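# Unload four cartons from pallet onto taped table area

## Task

Transfer every one of the four cartons from the pallet to the table. Each must lie flat, stay fully inside the blue tape outline, rest directly on the table rather than on another carton, and keep the face that was on top at the start on top. A carton counts only if it stays put without the robot holding it. At the end the tool must have released everything and be moved away from the cartons.

## Robot and tools

Robot: one six-joint arm (UR12e-type) carrying a four-cup vacuum tool. There is only one arm, so every motion argument is a single row. The controlled point is the cup point: the centre of the four cup rims when they are uncompressed. The cups point along the cup point's +z axis. In cup-point axes the cups sit at x = -35 and +35 mm; the pair at y = -70 mm belongs to channel a and the pair at y = +70 mm to channel b. Each cup is 36 mm wide, and the tool body reaches 148 mm either side along y.

Frames: results report poses in the scene frame. Its origin is on the table surface under the arm base, +z is up, and +y is to the left when facing along +x. Positions are in metres and orientation is a quaternion in w,x,y,z order. Velocities are in m/s and rad/s. The base may be slightly tilted, and the reported position can be a little wrong when the arm is stretched far out.

Row format, used by both execute_actions and move: 8 numbers, each in [-1, 1], ordered dx, dy, dz, rx, ry, rz, suction_a, suction_b. The first six are an offset (not a pose) measured in the cup point's own axes, from its pose at the start of the action. A value of 1.0 means 0.6 m for dx,dy,dz and 180 degrees for rx,ry,rz, which together form one rotation vector. The last two set vacuum per channel: 1 is full vacuum (about 75 kPa under ambient), a fraction asks for that share, and 0.01 or less switches the channel off. A channel keeps its last setting.

execute_actions(actions): a list of actions. Each action is a list of up to 15 rows, one per 1/30 s control step; if fewer rows are given, the last one repeats until 15 steps are done. Every row in an action is relative to the pose at that action's start, not to the previous row. For the first action in a call, the reference is the last pose a result showed. Each step the commanded pose is clipped to at most 100 mm and 16 degrees from the measured pose, so big offsets take several actions; after an action the arm only continues up to the last clipped pose. An empty list just returns state and images.

move(target, speed, stop_force, blocking): target is one row, offset from the pose in the latest result that shows one, in cup-point axes; tool values are applied at the start. The arm follows a straight path lasting 0.5 to 10 s (cut off at 10 s), rotating the short way. speed is in m/s, 0.002 to 0.5, default 0.25; rotation rate is capped at twice that in rad/s. The arm may lag, drift from the path or exceed speed near full extension, and it does not avoid obstacles. stop_force (N, 13 to 80, allowed only after 0.2 s of scene time) ends the path when the wrist sensor feels that much extra resistance along the direction to target for two steps; the arm then backs to its pose two steps earlier. Use it with a very slow speed when reaching down onto a carton or the table; leave it out when pulling away from something you are pressing on, and don't rely on it for rotating moves. blocking=false returns after 0.5 s while the arm keeps going; it can't be combined with stop_force, and further motion calls are refused until wait or stop shows the move has ended. The move: line reports the outcome (done, off_target, moving, held, fault, contact) and which limits acted (paced = pose clipped, held = some steps blocked), plus the remaining distance to target.

wait(seconds): 0 to 10, lets time pass holding the last command; a running move carries on. stop(): brakes a running move, needing some room. zoom_image(camera, region): region [x0, y0, x1, y1] in pixels, up to 504 by 504, from cam_head_left, cam_head_right, cam_high, cam_low (each 896x504) or cam_wrist (504x504). read_manual(section): returns the licence texts only. finished_scene(scene): ends the current scene irreversibly; pass its number.

Result lines: cup point pose and velocities; Hand target (where the controller is driving); 'pose unreachable' if the clearance check altered the command; step readings, where HELD marks a held-back step; Wrist force and Wrist torque in cup-point axes (pressing on a surface shows force pointing back into the arm; offset up to about 5.5 N, noise up to 3.4 N, saturation near 100 N; 'no reading' is normal at first); suction_measured_a/b and part_present_a/b (switch to 1 at 0.54, back to 0 below 0.49). A sealed airtight grip reads up to 0.17 under the request, 0.27 under with both channels on; lower readings mean leaks. Joint positions are listed base to tool.

Gripping: press both cups of a channel fully onto a smooth flat carton face, away from edges, seams and holes. One pump feeds both channels, so an unsealed cup on one channel starves the other. Vacuum shortens the cups about 12 mm. To release, set the carton down resting on the table, switch both channels off, then lift at least 15 mm. A cup sealed to the table pins the tool until its channel is off.

Cautions: the arm is stiff, so commanding even slightly past a contact can trip a fault. Contact torque reaching a joint limit (pan and lift 297, elbow 135, wrists 48.6 N m) or any outside force of 150 N stops the arm for 10 s and drops the rest of the call. Motors heat while holding loads: warning at 70 °C, braking fault at 85 °C. Loose items may be nudged occasionally. Never push or drop anything off the table, and avoid slams, slips and hard presses. Move gently and smoothly.

Each tool is called after "Request:" by a JSON object that holds its "api" and its "payload".

## Session

Request:
{"api": "execute_actions", "payload": {"actions": []}}

Scene clock: 0.00 s.
end_effector_position=(+0.6284, +0.0145, +0.4846) suction_measured_a=0.01 part_present_a=0 suction_measured_b=0.01 part_present_b=0 end_effector_quat_wxyz=(+0.000, +0.699, +0.715, +0.001) end_effector_velocity=(-0.000, +0.001, -0.001) end_effector_angular_velocity=(-0.000, +0.001, +0.001)
Joint positions: [-0.28  -1.703  1.857 -1.726 -1.571 -1.851]
Joint velocities: [ 0.001  0.     0.001 -0.    -0.001 -0.   ]
Motor temperatures (°C, as the motors report them): [23 19 20 31 29 28]
Wrist force (N, on the end effector, along its own x y z axes, offset not removed): no reading
Wrist torque (N m, same axes, about the end effector's origin, offset not removed): no reading
Hand target: +0.628, +0.014, +0.485; +0.000, +0.699, +0.715, +0.001

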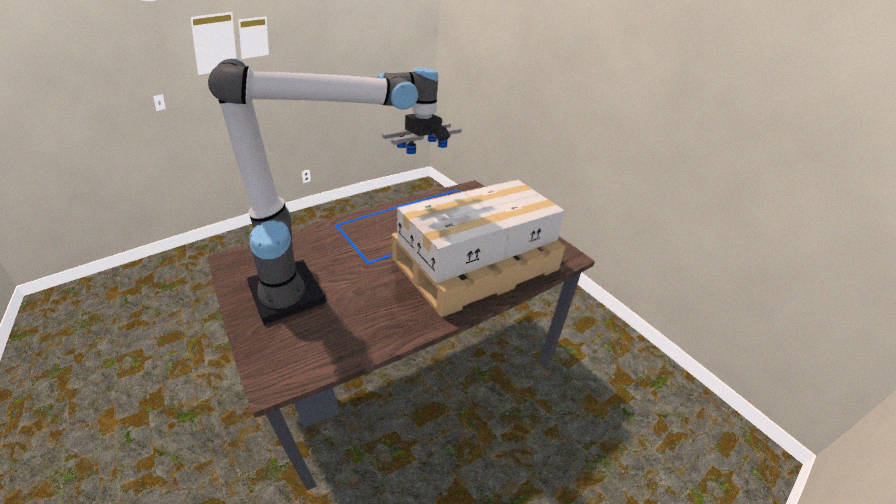

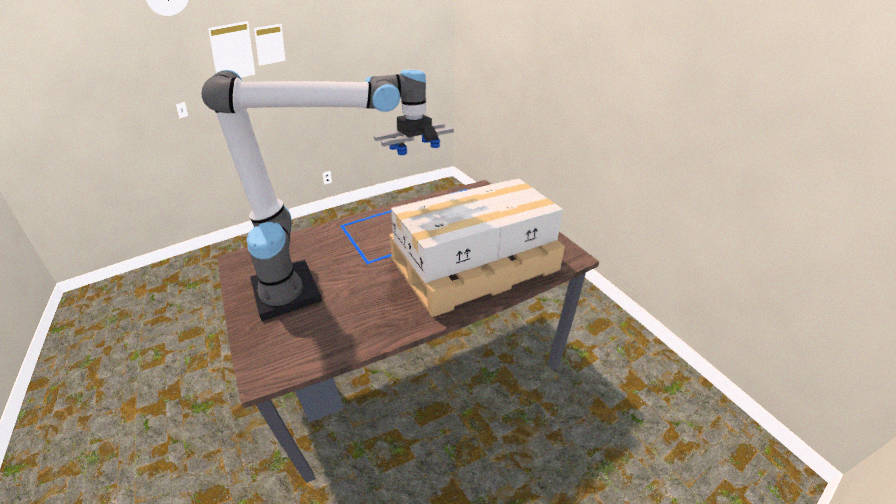

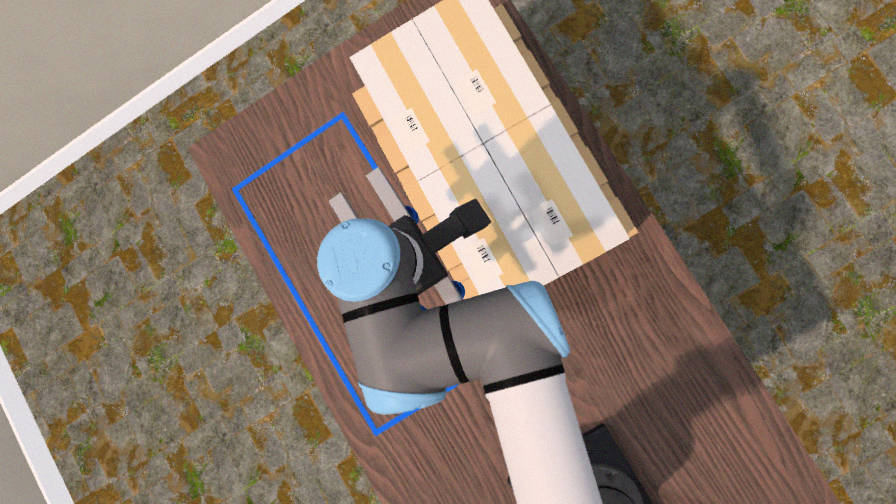

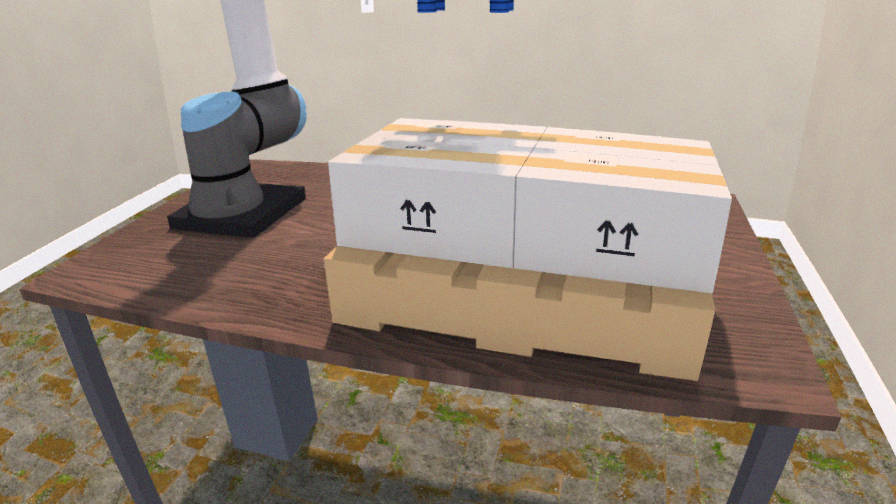

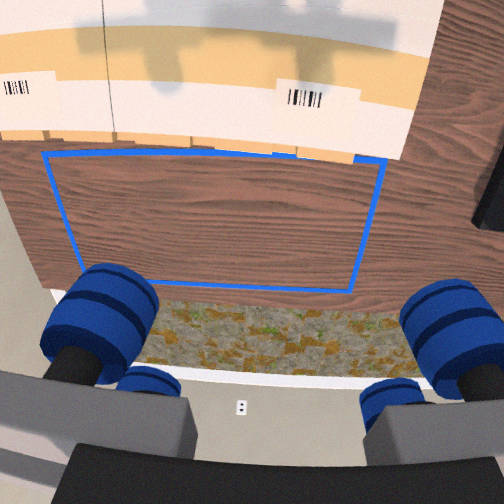

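Request:
{"api": "move", "payload": {"target": [-0.35,0.1,0,0,0,0,0,0], "speed": 0.4}}

Scene clock: 39.17 s.
end_effector_position=(+0.6931, -0.1936, +0.4845) suction_measured_a=0.01 part_present_a=0 suction_measured_b=0.01 part_present_b=0 end_effector_quat_wxyz=(+0.000, +0.699, +0.715, +0.001) end_effector_velocity=(+0.001, -0.003, +0.001) end_effector_angular_velocity=(-0.001, -0.000, -0.001)
Joint positions: [-0.54  -1.548  1.711 -1.735 -1.571 -2.111]
Joint velocities: [-0.003  0.003 -0.004  0.    -0.001 -0.003]
Motor temperatures (°C, as the motors report them): [23 19 20 31 29 28]
Wrist force (N, on the end effector, along its own x y z axes, offset not removed): [1.6 -1.6 1.0]
Wrist torque (N m, same axes, about the end effector's origin, offset not removed): [-0.29 -0.27 0.04]
Hand target: +0.693, -0.194, +0.485; +0.000, +0.699, +0.715, +0.001
Off the commanded pose: 0.000 m, 0 deg.
move: done

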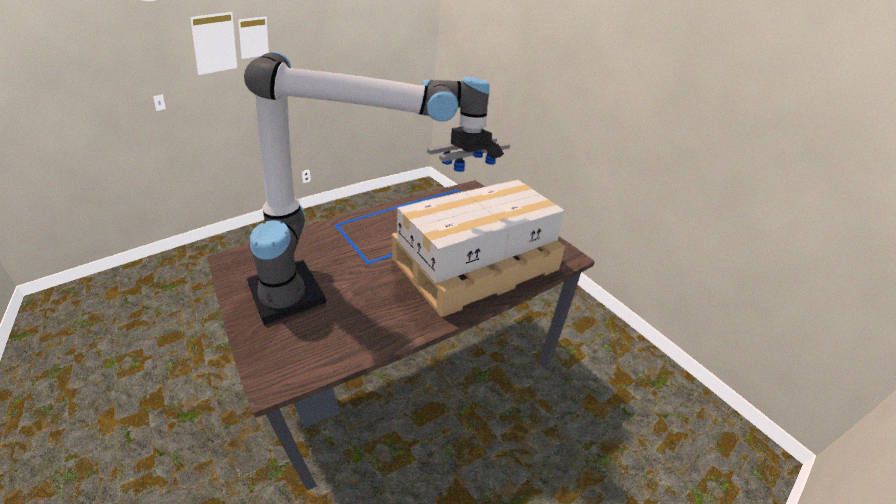

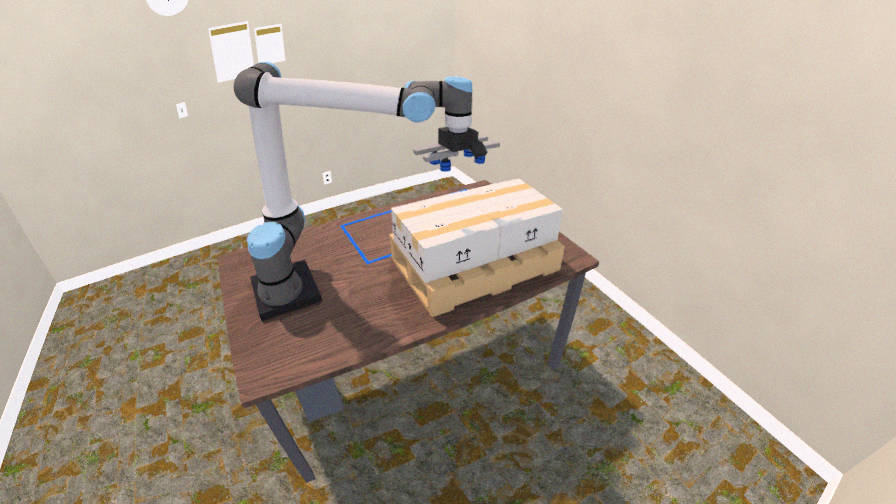

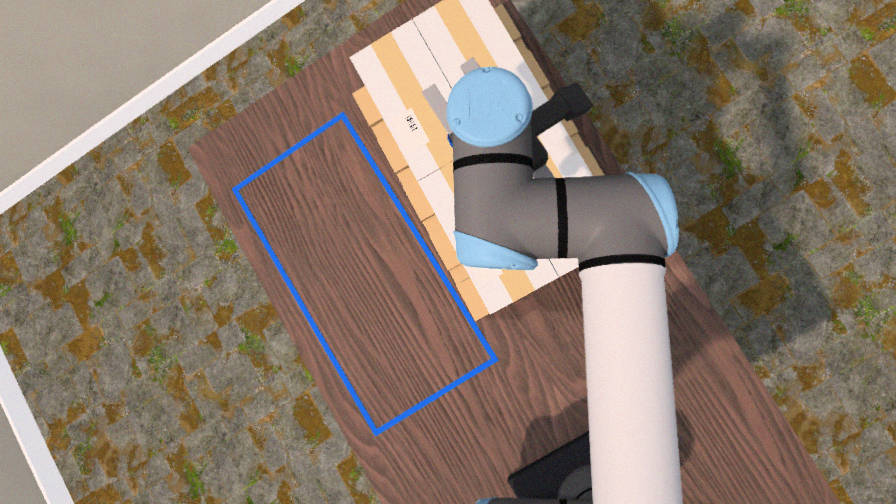

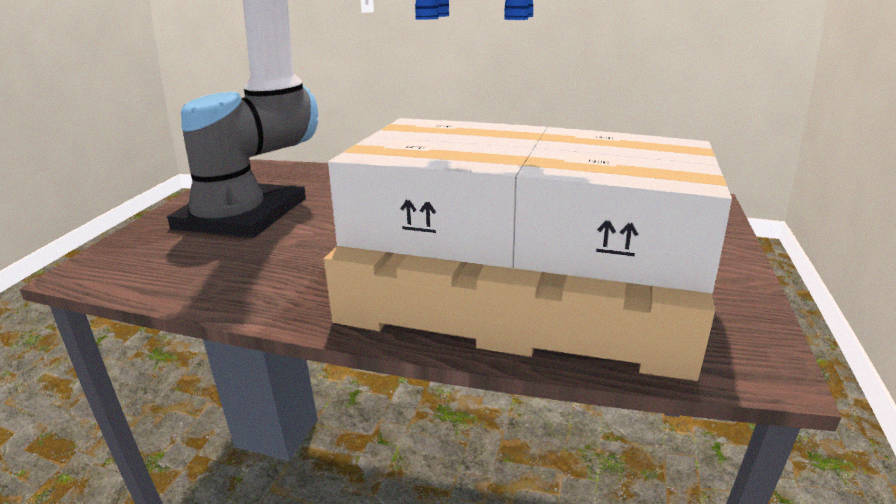

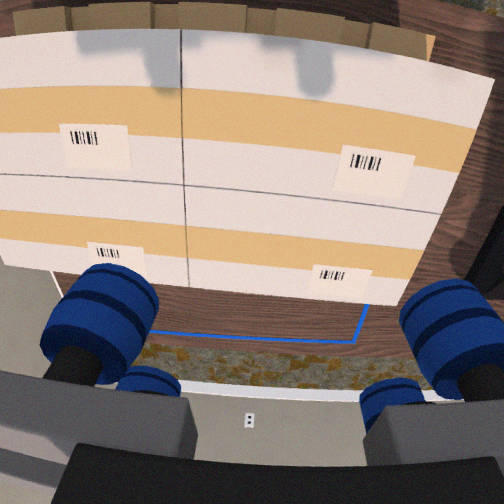

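Request:
{"api": "move", "payload": {"target": [0.133,-0.097,0.29,0,0,0.011,0,0], "speed": 0.3}}

Scene clock: 83.83 s.
end_effector_position=(+0.6332, -0.1152, +0.3108) suction_measured_a=0.01 part_present_a=0 suction_measured_b=0.01 part_present_b=0 end_effector_quat_wxyz=(+0.000, +0.711, +0.703, +0.001) end_effector_velocity=(-0.001, +0.001, -0.003) end_effector_angular_velocity=(-0.000, +0.000, -0.000)
Joint positions: [-0.477 -1.581  2.066 -2.057 -1.571 -2.013]
Joint velocities: [ 0.001  0.001  0.004 -0.005 -0.     0.001]
Motor temperatures (°C, as the motors report them): [23 19 20 31 29 28]
Wrist force (N, on the end effector, along its own x y z axes, offset not removed): [-1.2 -2.8 -1.9]
Wrist torque (N m, same axes, about the end effector's origin, offset not removed): [-0.44 0.08 -0.03]
Hand target: +0.633, -0.115, +0.311; +0.000, +0.711, +0.703, +0.001
Off the commanded pose: 0.000 m, 0 deg.
move: done

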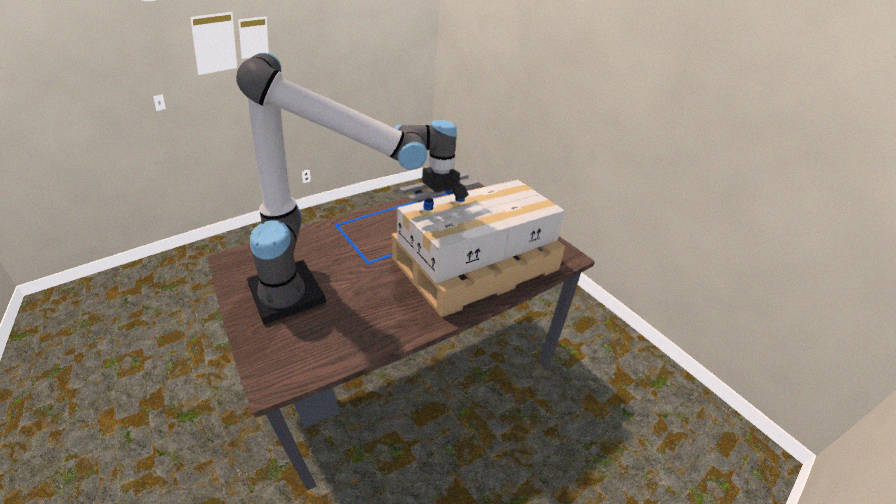

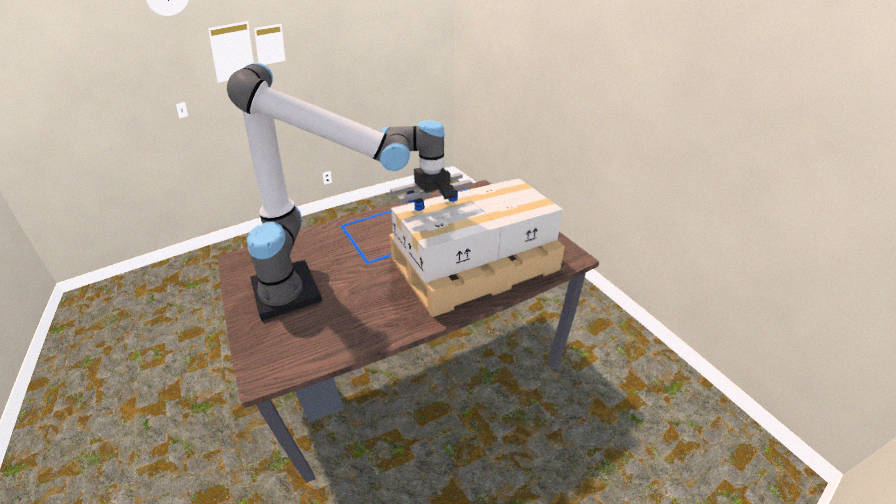

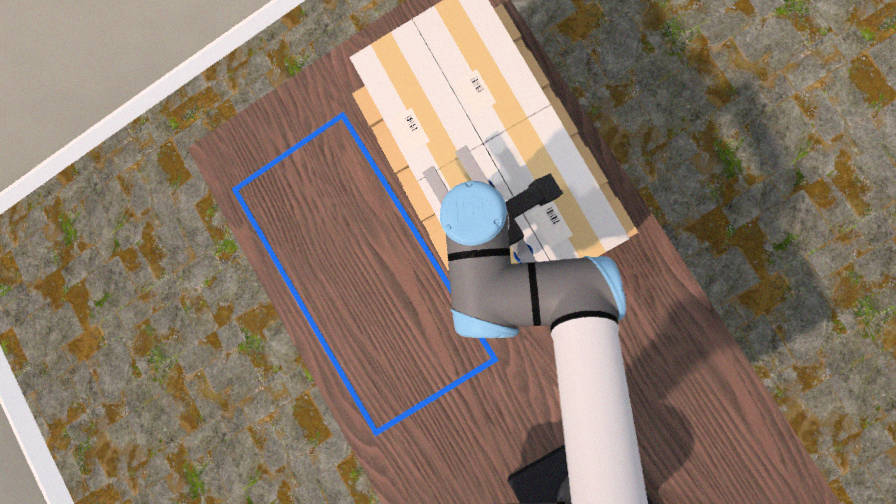

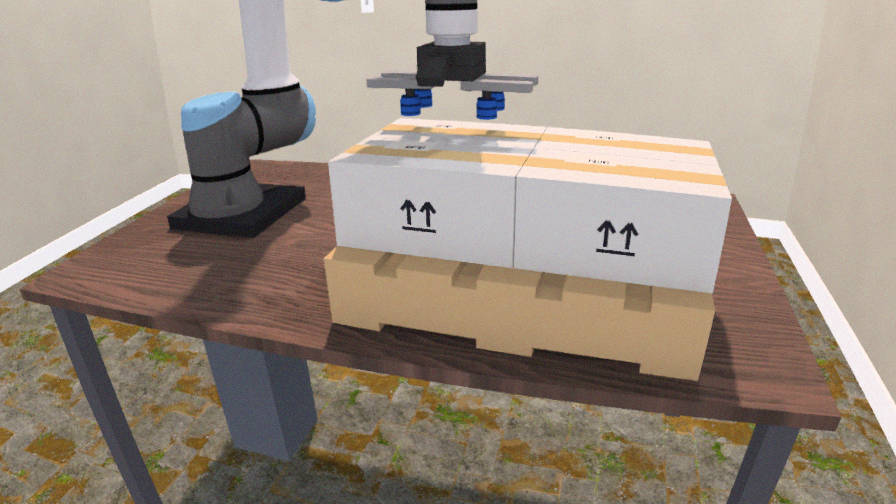

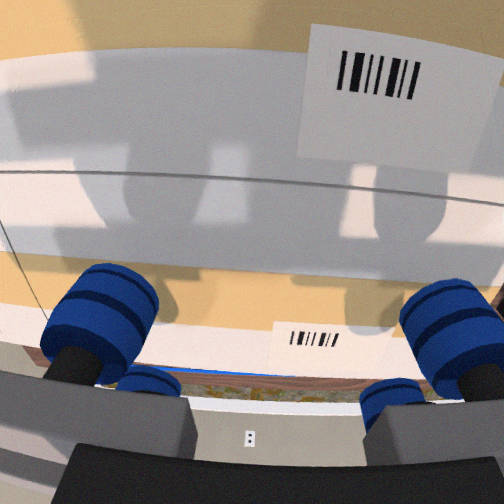

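Request:
{"api": "move", "payload": {"target": [0,0,0.11,0,0,0,0,0], "speed": 0.025, "stop_force": 15}}

Request:
{"api": "execute_actions", "payload": {"actions": [[[0,0,0,0,0,0,1,1]],[[0,0,0,0,0,0,1,1]]]}}

Scene clock: 94.77 s.
end_effector_position=(+0.6331, -0.1150, +0.2691) suction_measured_a=0.01 part_present_a=0 suction_measured_b=0.01 part_present_b=0 end_effector_quat_wxyz=(+0.000, +0.711, +0.703, +0.001) end_effector_velocity=(+0.000, +0.000, +0.009) end_effector_angular_velocity=(-0.000, -0.001, +0.000)
Joint positions: [-0.477 -1.541  2.111 -2.141 -1.571 -2.013]
Joint velocities: [ 0.    -0.009 -0.009  0.017 -0.     0.   ]
Motor temperatures (°C, as the motors report them): [23 19 20 31 29 28]
Wrist force (N, on the end effector, along its own x y z axes, offset not removed): [2.2 -0.4 -16.8]
Wrist torque (N m, same axes, about the end effector's origin, offset not removed): [-0.02 -0.24 0.14]
Hand target: +0.633, -0.115, +0.270; +0.000, +0.711, +0.703, +0.001
Off the commanded pose: 0.024 m, 0 deg.
move: contact

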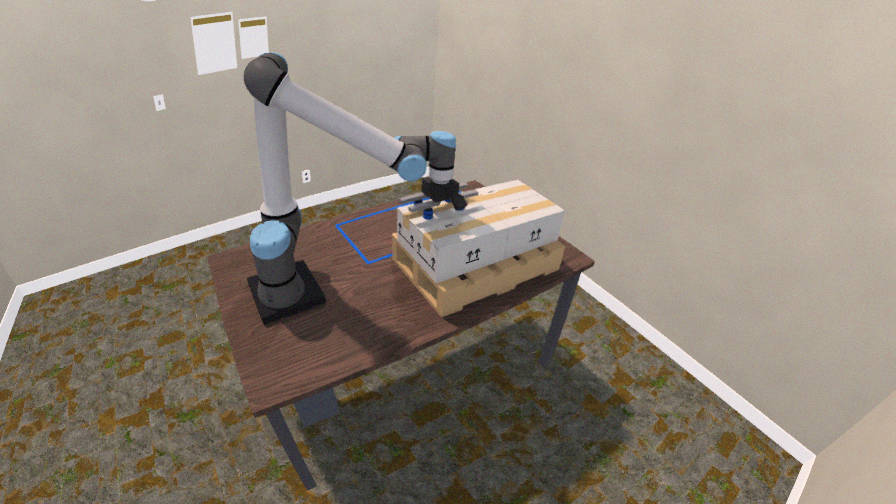

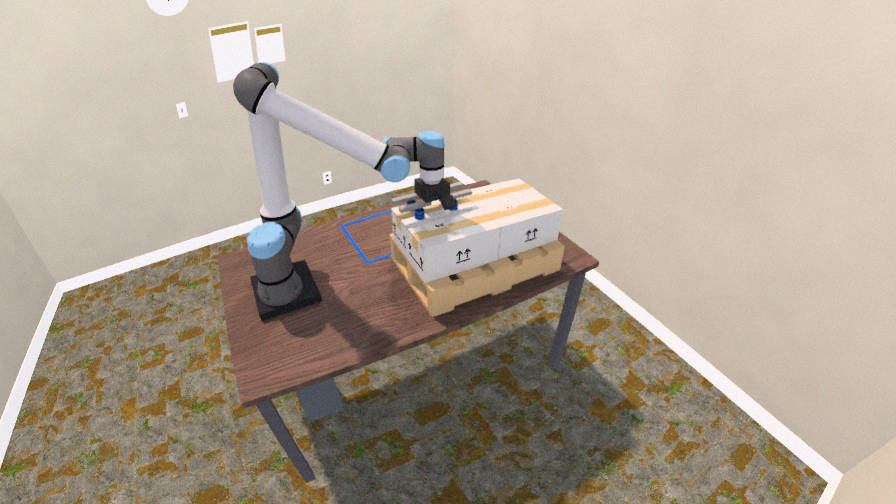

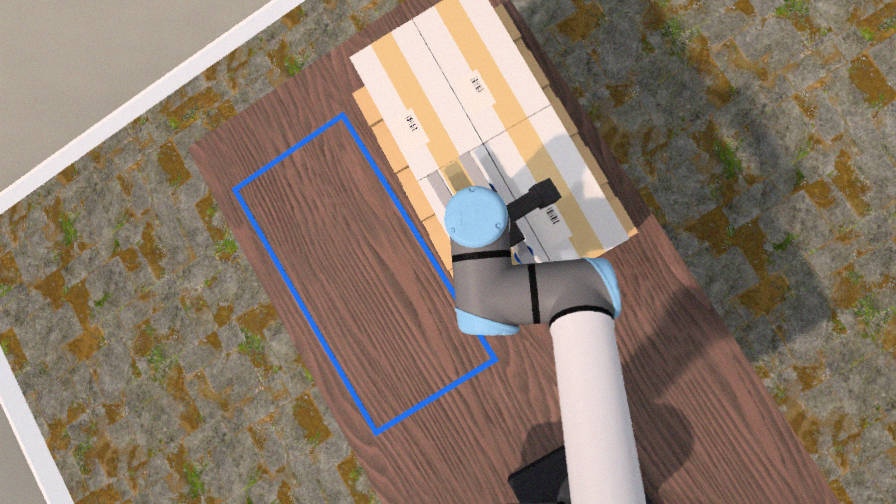

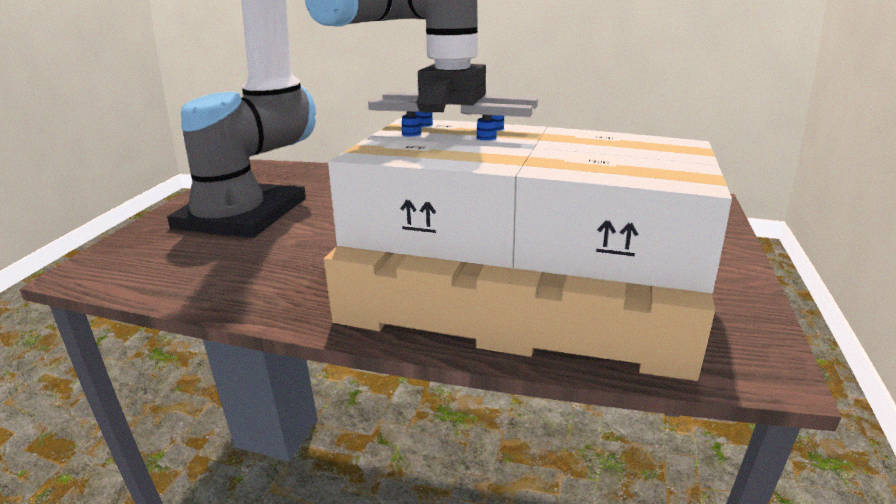

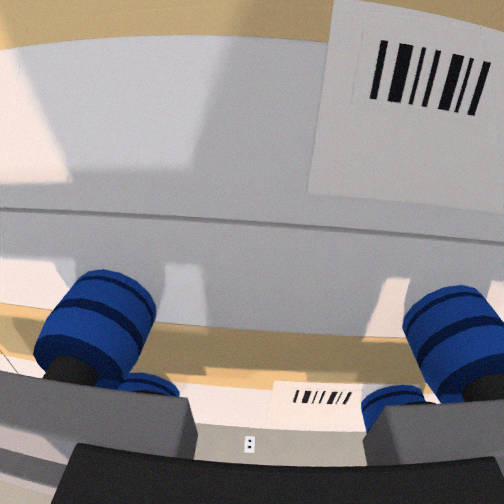

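Scene clock: 95.77 s.
end_effector_position=(+0.6331, -0.1150, +0.2691) suction_measured_a=0.62 part_present_a=1 suction_measured_b=0.62 part_present_b=1 end_effector_quat_wxyz=(+0.000, +0.711, +0.703, +0.001) end_effector_velocity=(-0.000, -0.000, -0.000) end_effector_angular_velocity=(-0.000, +0.001, -0.000)
Joint positions: [-0.477 -1.541  2.111 -2.141 -1.571 -2.013]
Joint velocities: [-0.     0.001  0.    -0.    -0.001 -0.   ]
Motor temperatures (°C, as the motors report them): [23 19 20 31 29 28]
Wrist force (N, on the end effector, along its own x y z axes, offset not removed): [-1.5 -1.4 19.6]
Wrist torque (N m, same axes, about the end effector's origin, offset not removed): [0.40 0.13 -0.01]
Hand target: +0.633, -0.115, +0.269; +0.000, +0.711, +0.703, +0.001
Off the commanded pose: 0.000 m, 0 deg.
Step readings (end_effector_position; steps 1 to 15: 1st action; 16 to 30: 2nd action):
0: (+0.6331, -0.1150, +0.2691)
1: (+0.6331, -0.1150, +0.2693)
2: (+0.6331, -0.1150, +0.2693)
4: (+0.6331, -0.1150, +0.2693)
8: (+0.6331, -0.1150, +0.2692)
15: (+0.6331, -0.1150, +0.2691)
16: (+0.6331, -0.1150, +0.2691)
17: (+0.6331, -0.1150, +0.2691)
19: (+0.6331, -0.1150, +0.2691)
23: (+0.6331, -0.1150, +0.2691)
30: end_effector_position above

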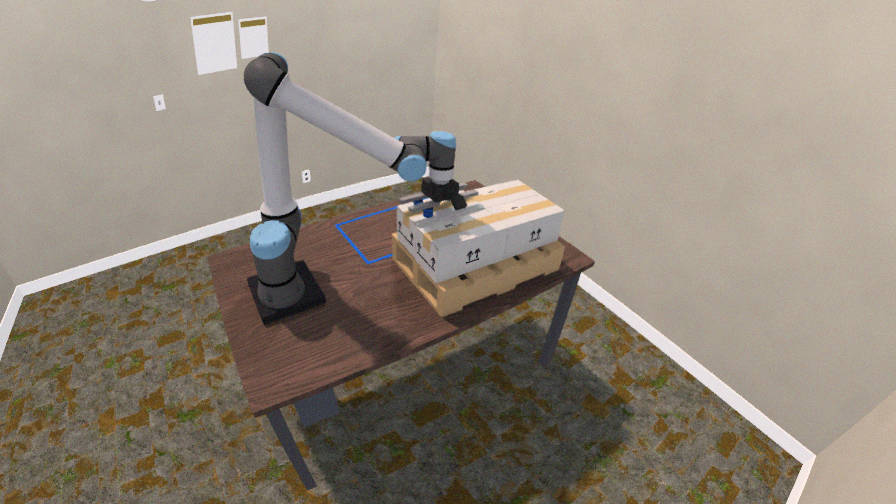

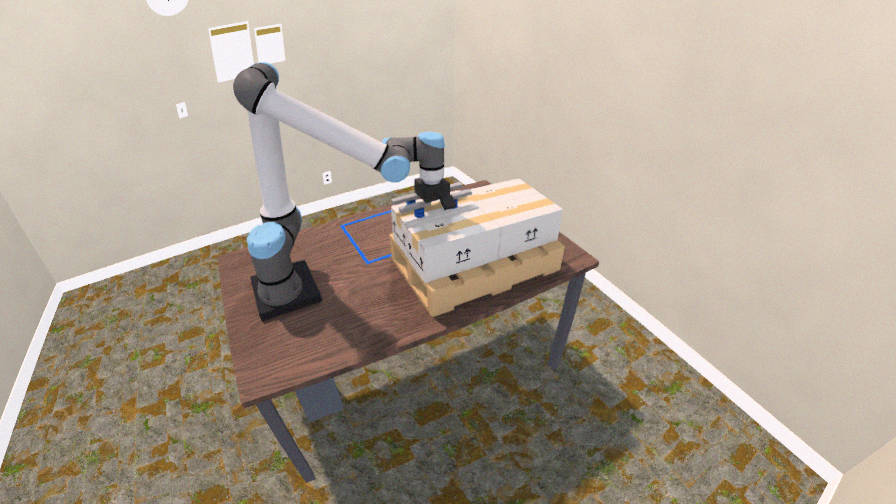

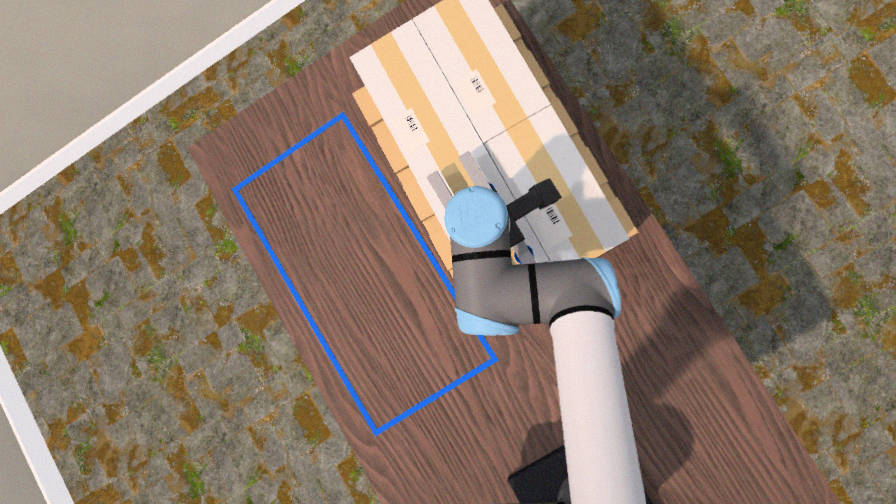

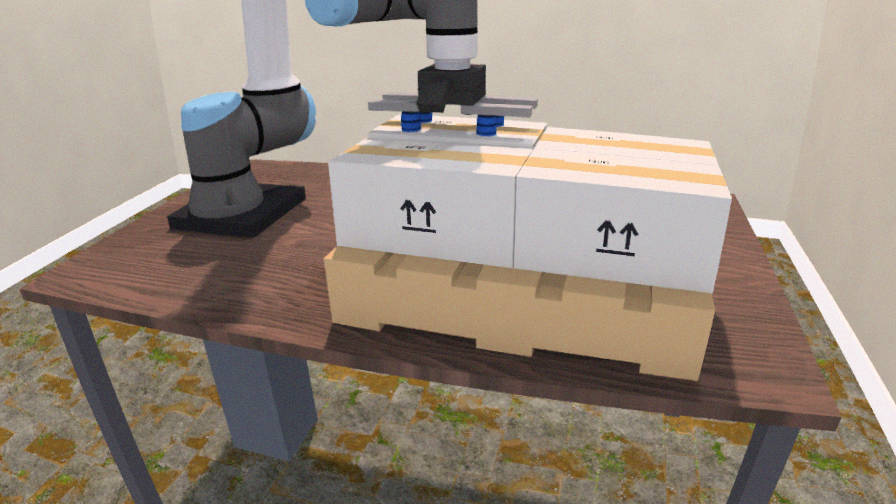

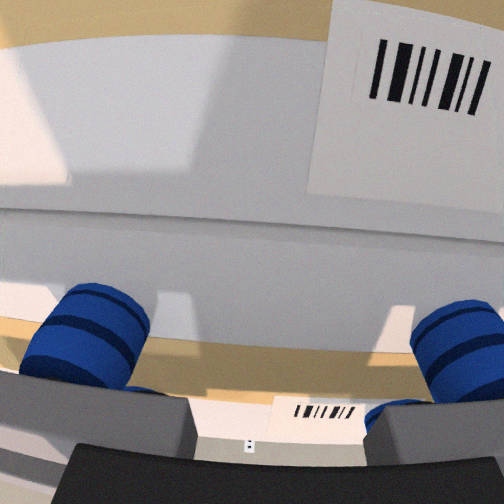

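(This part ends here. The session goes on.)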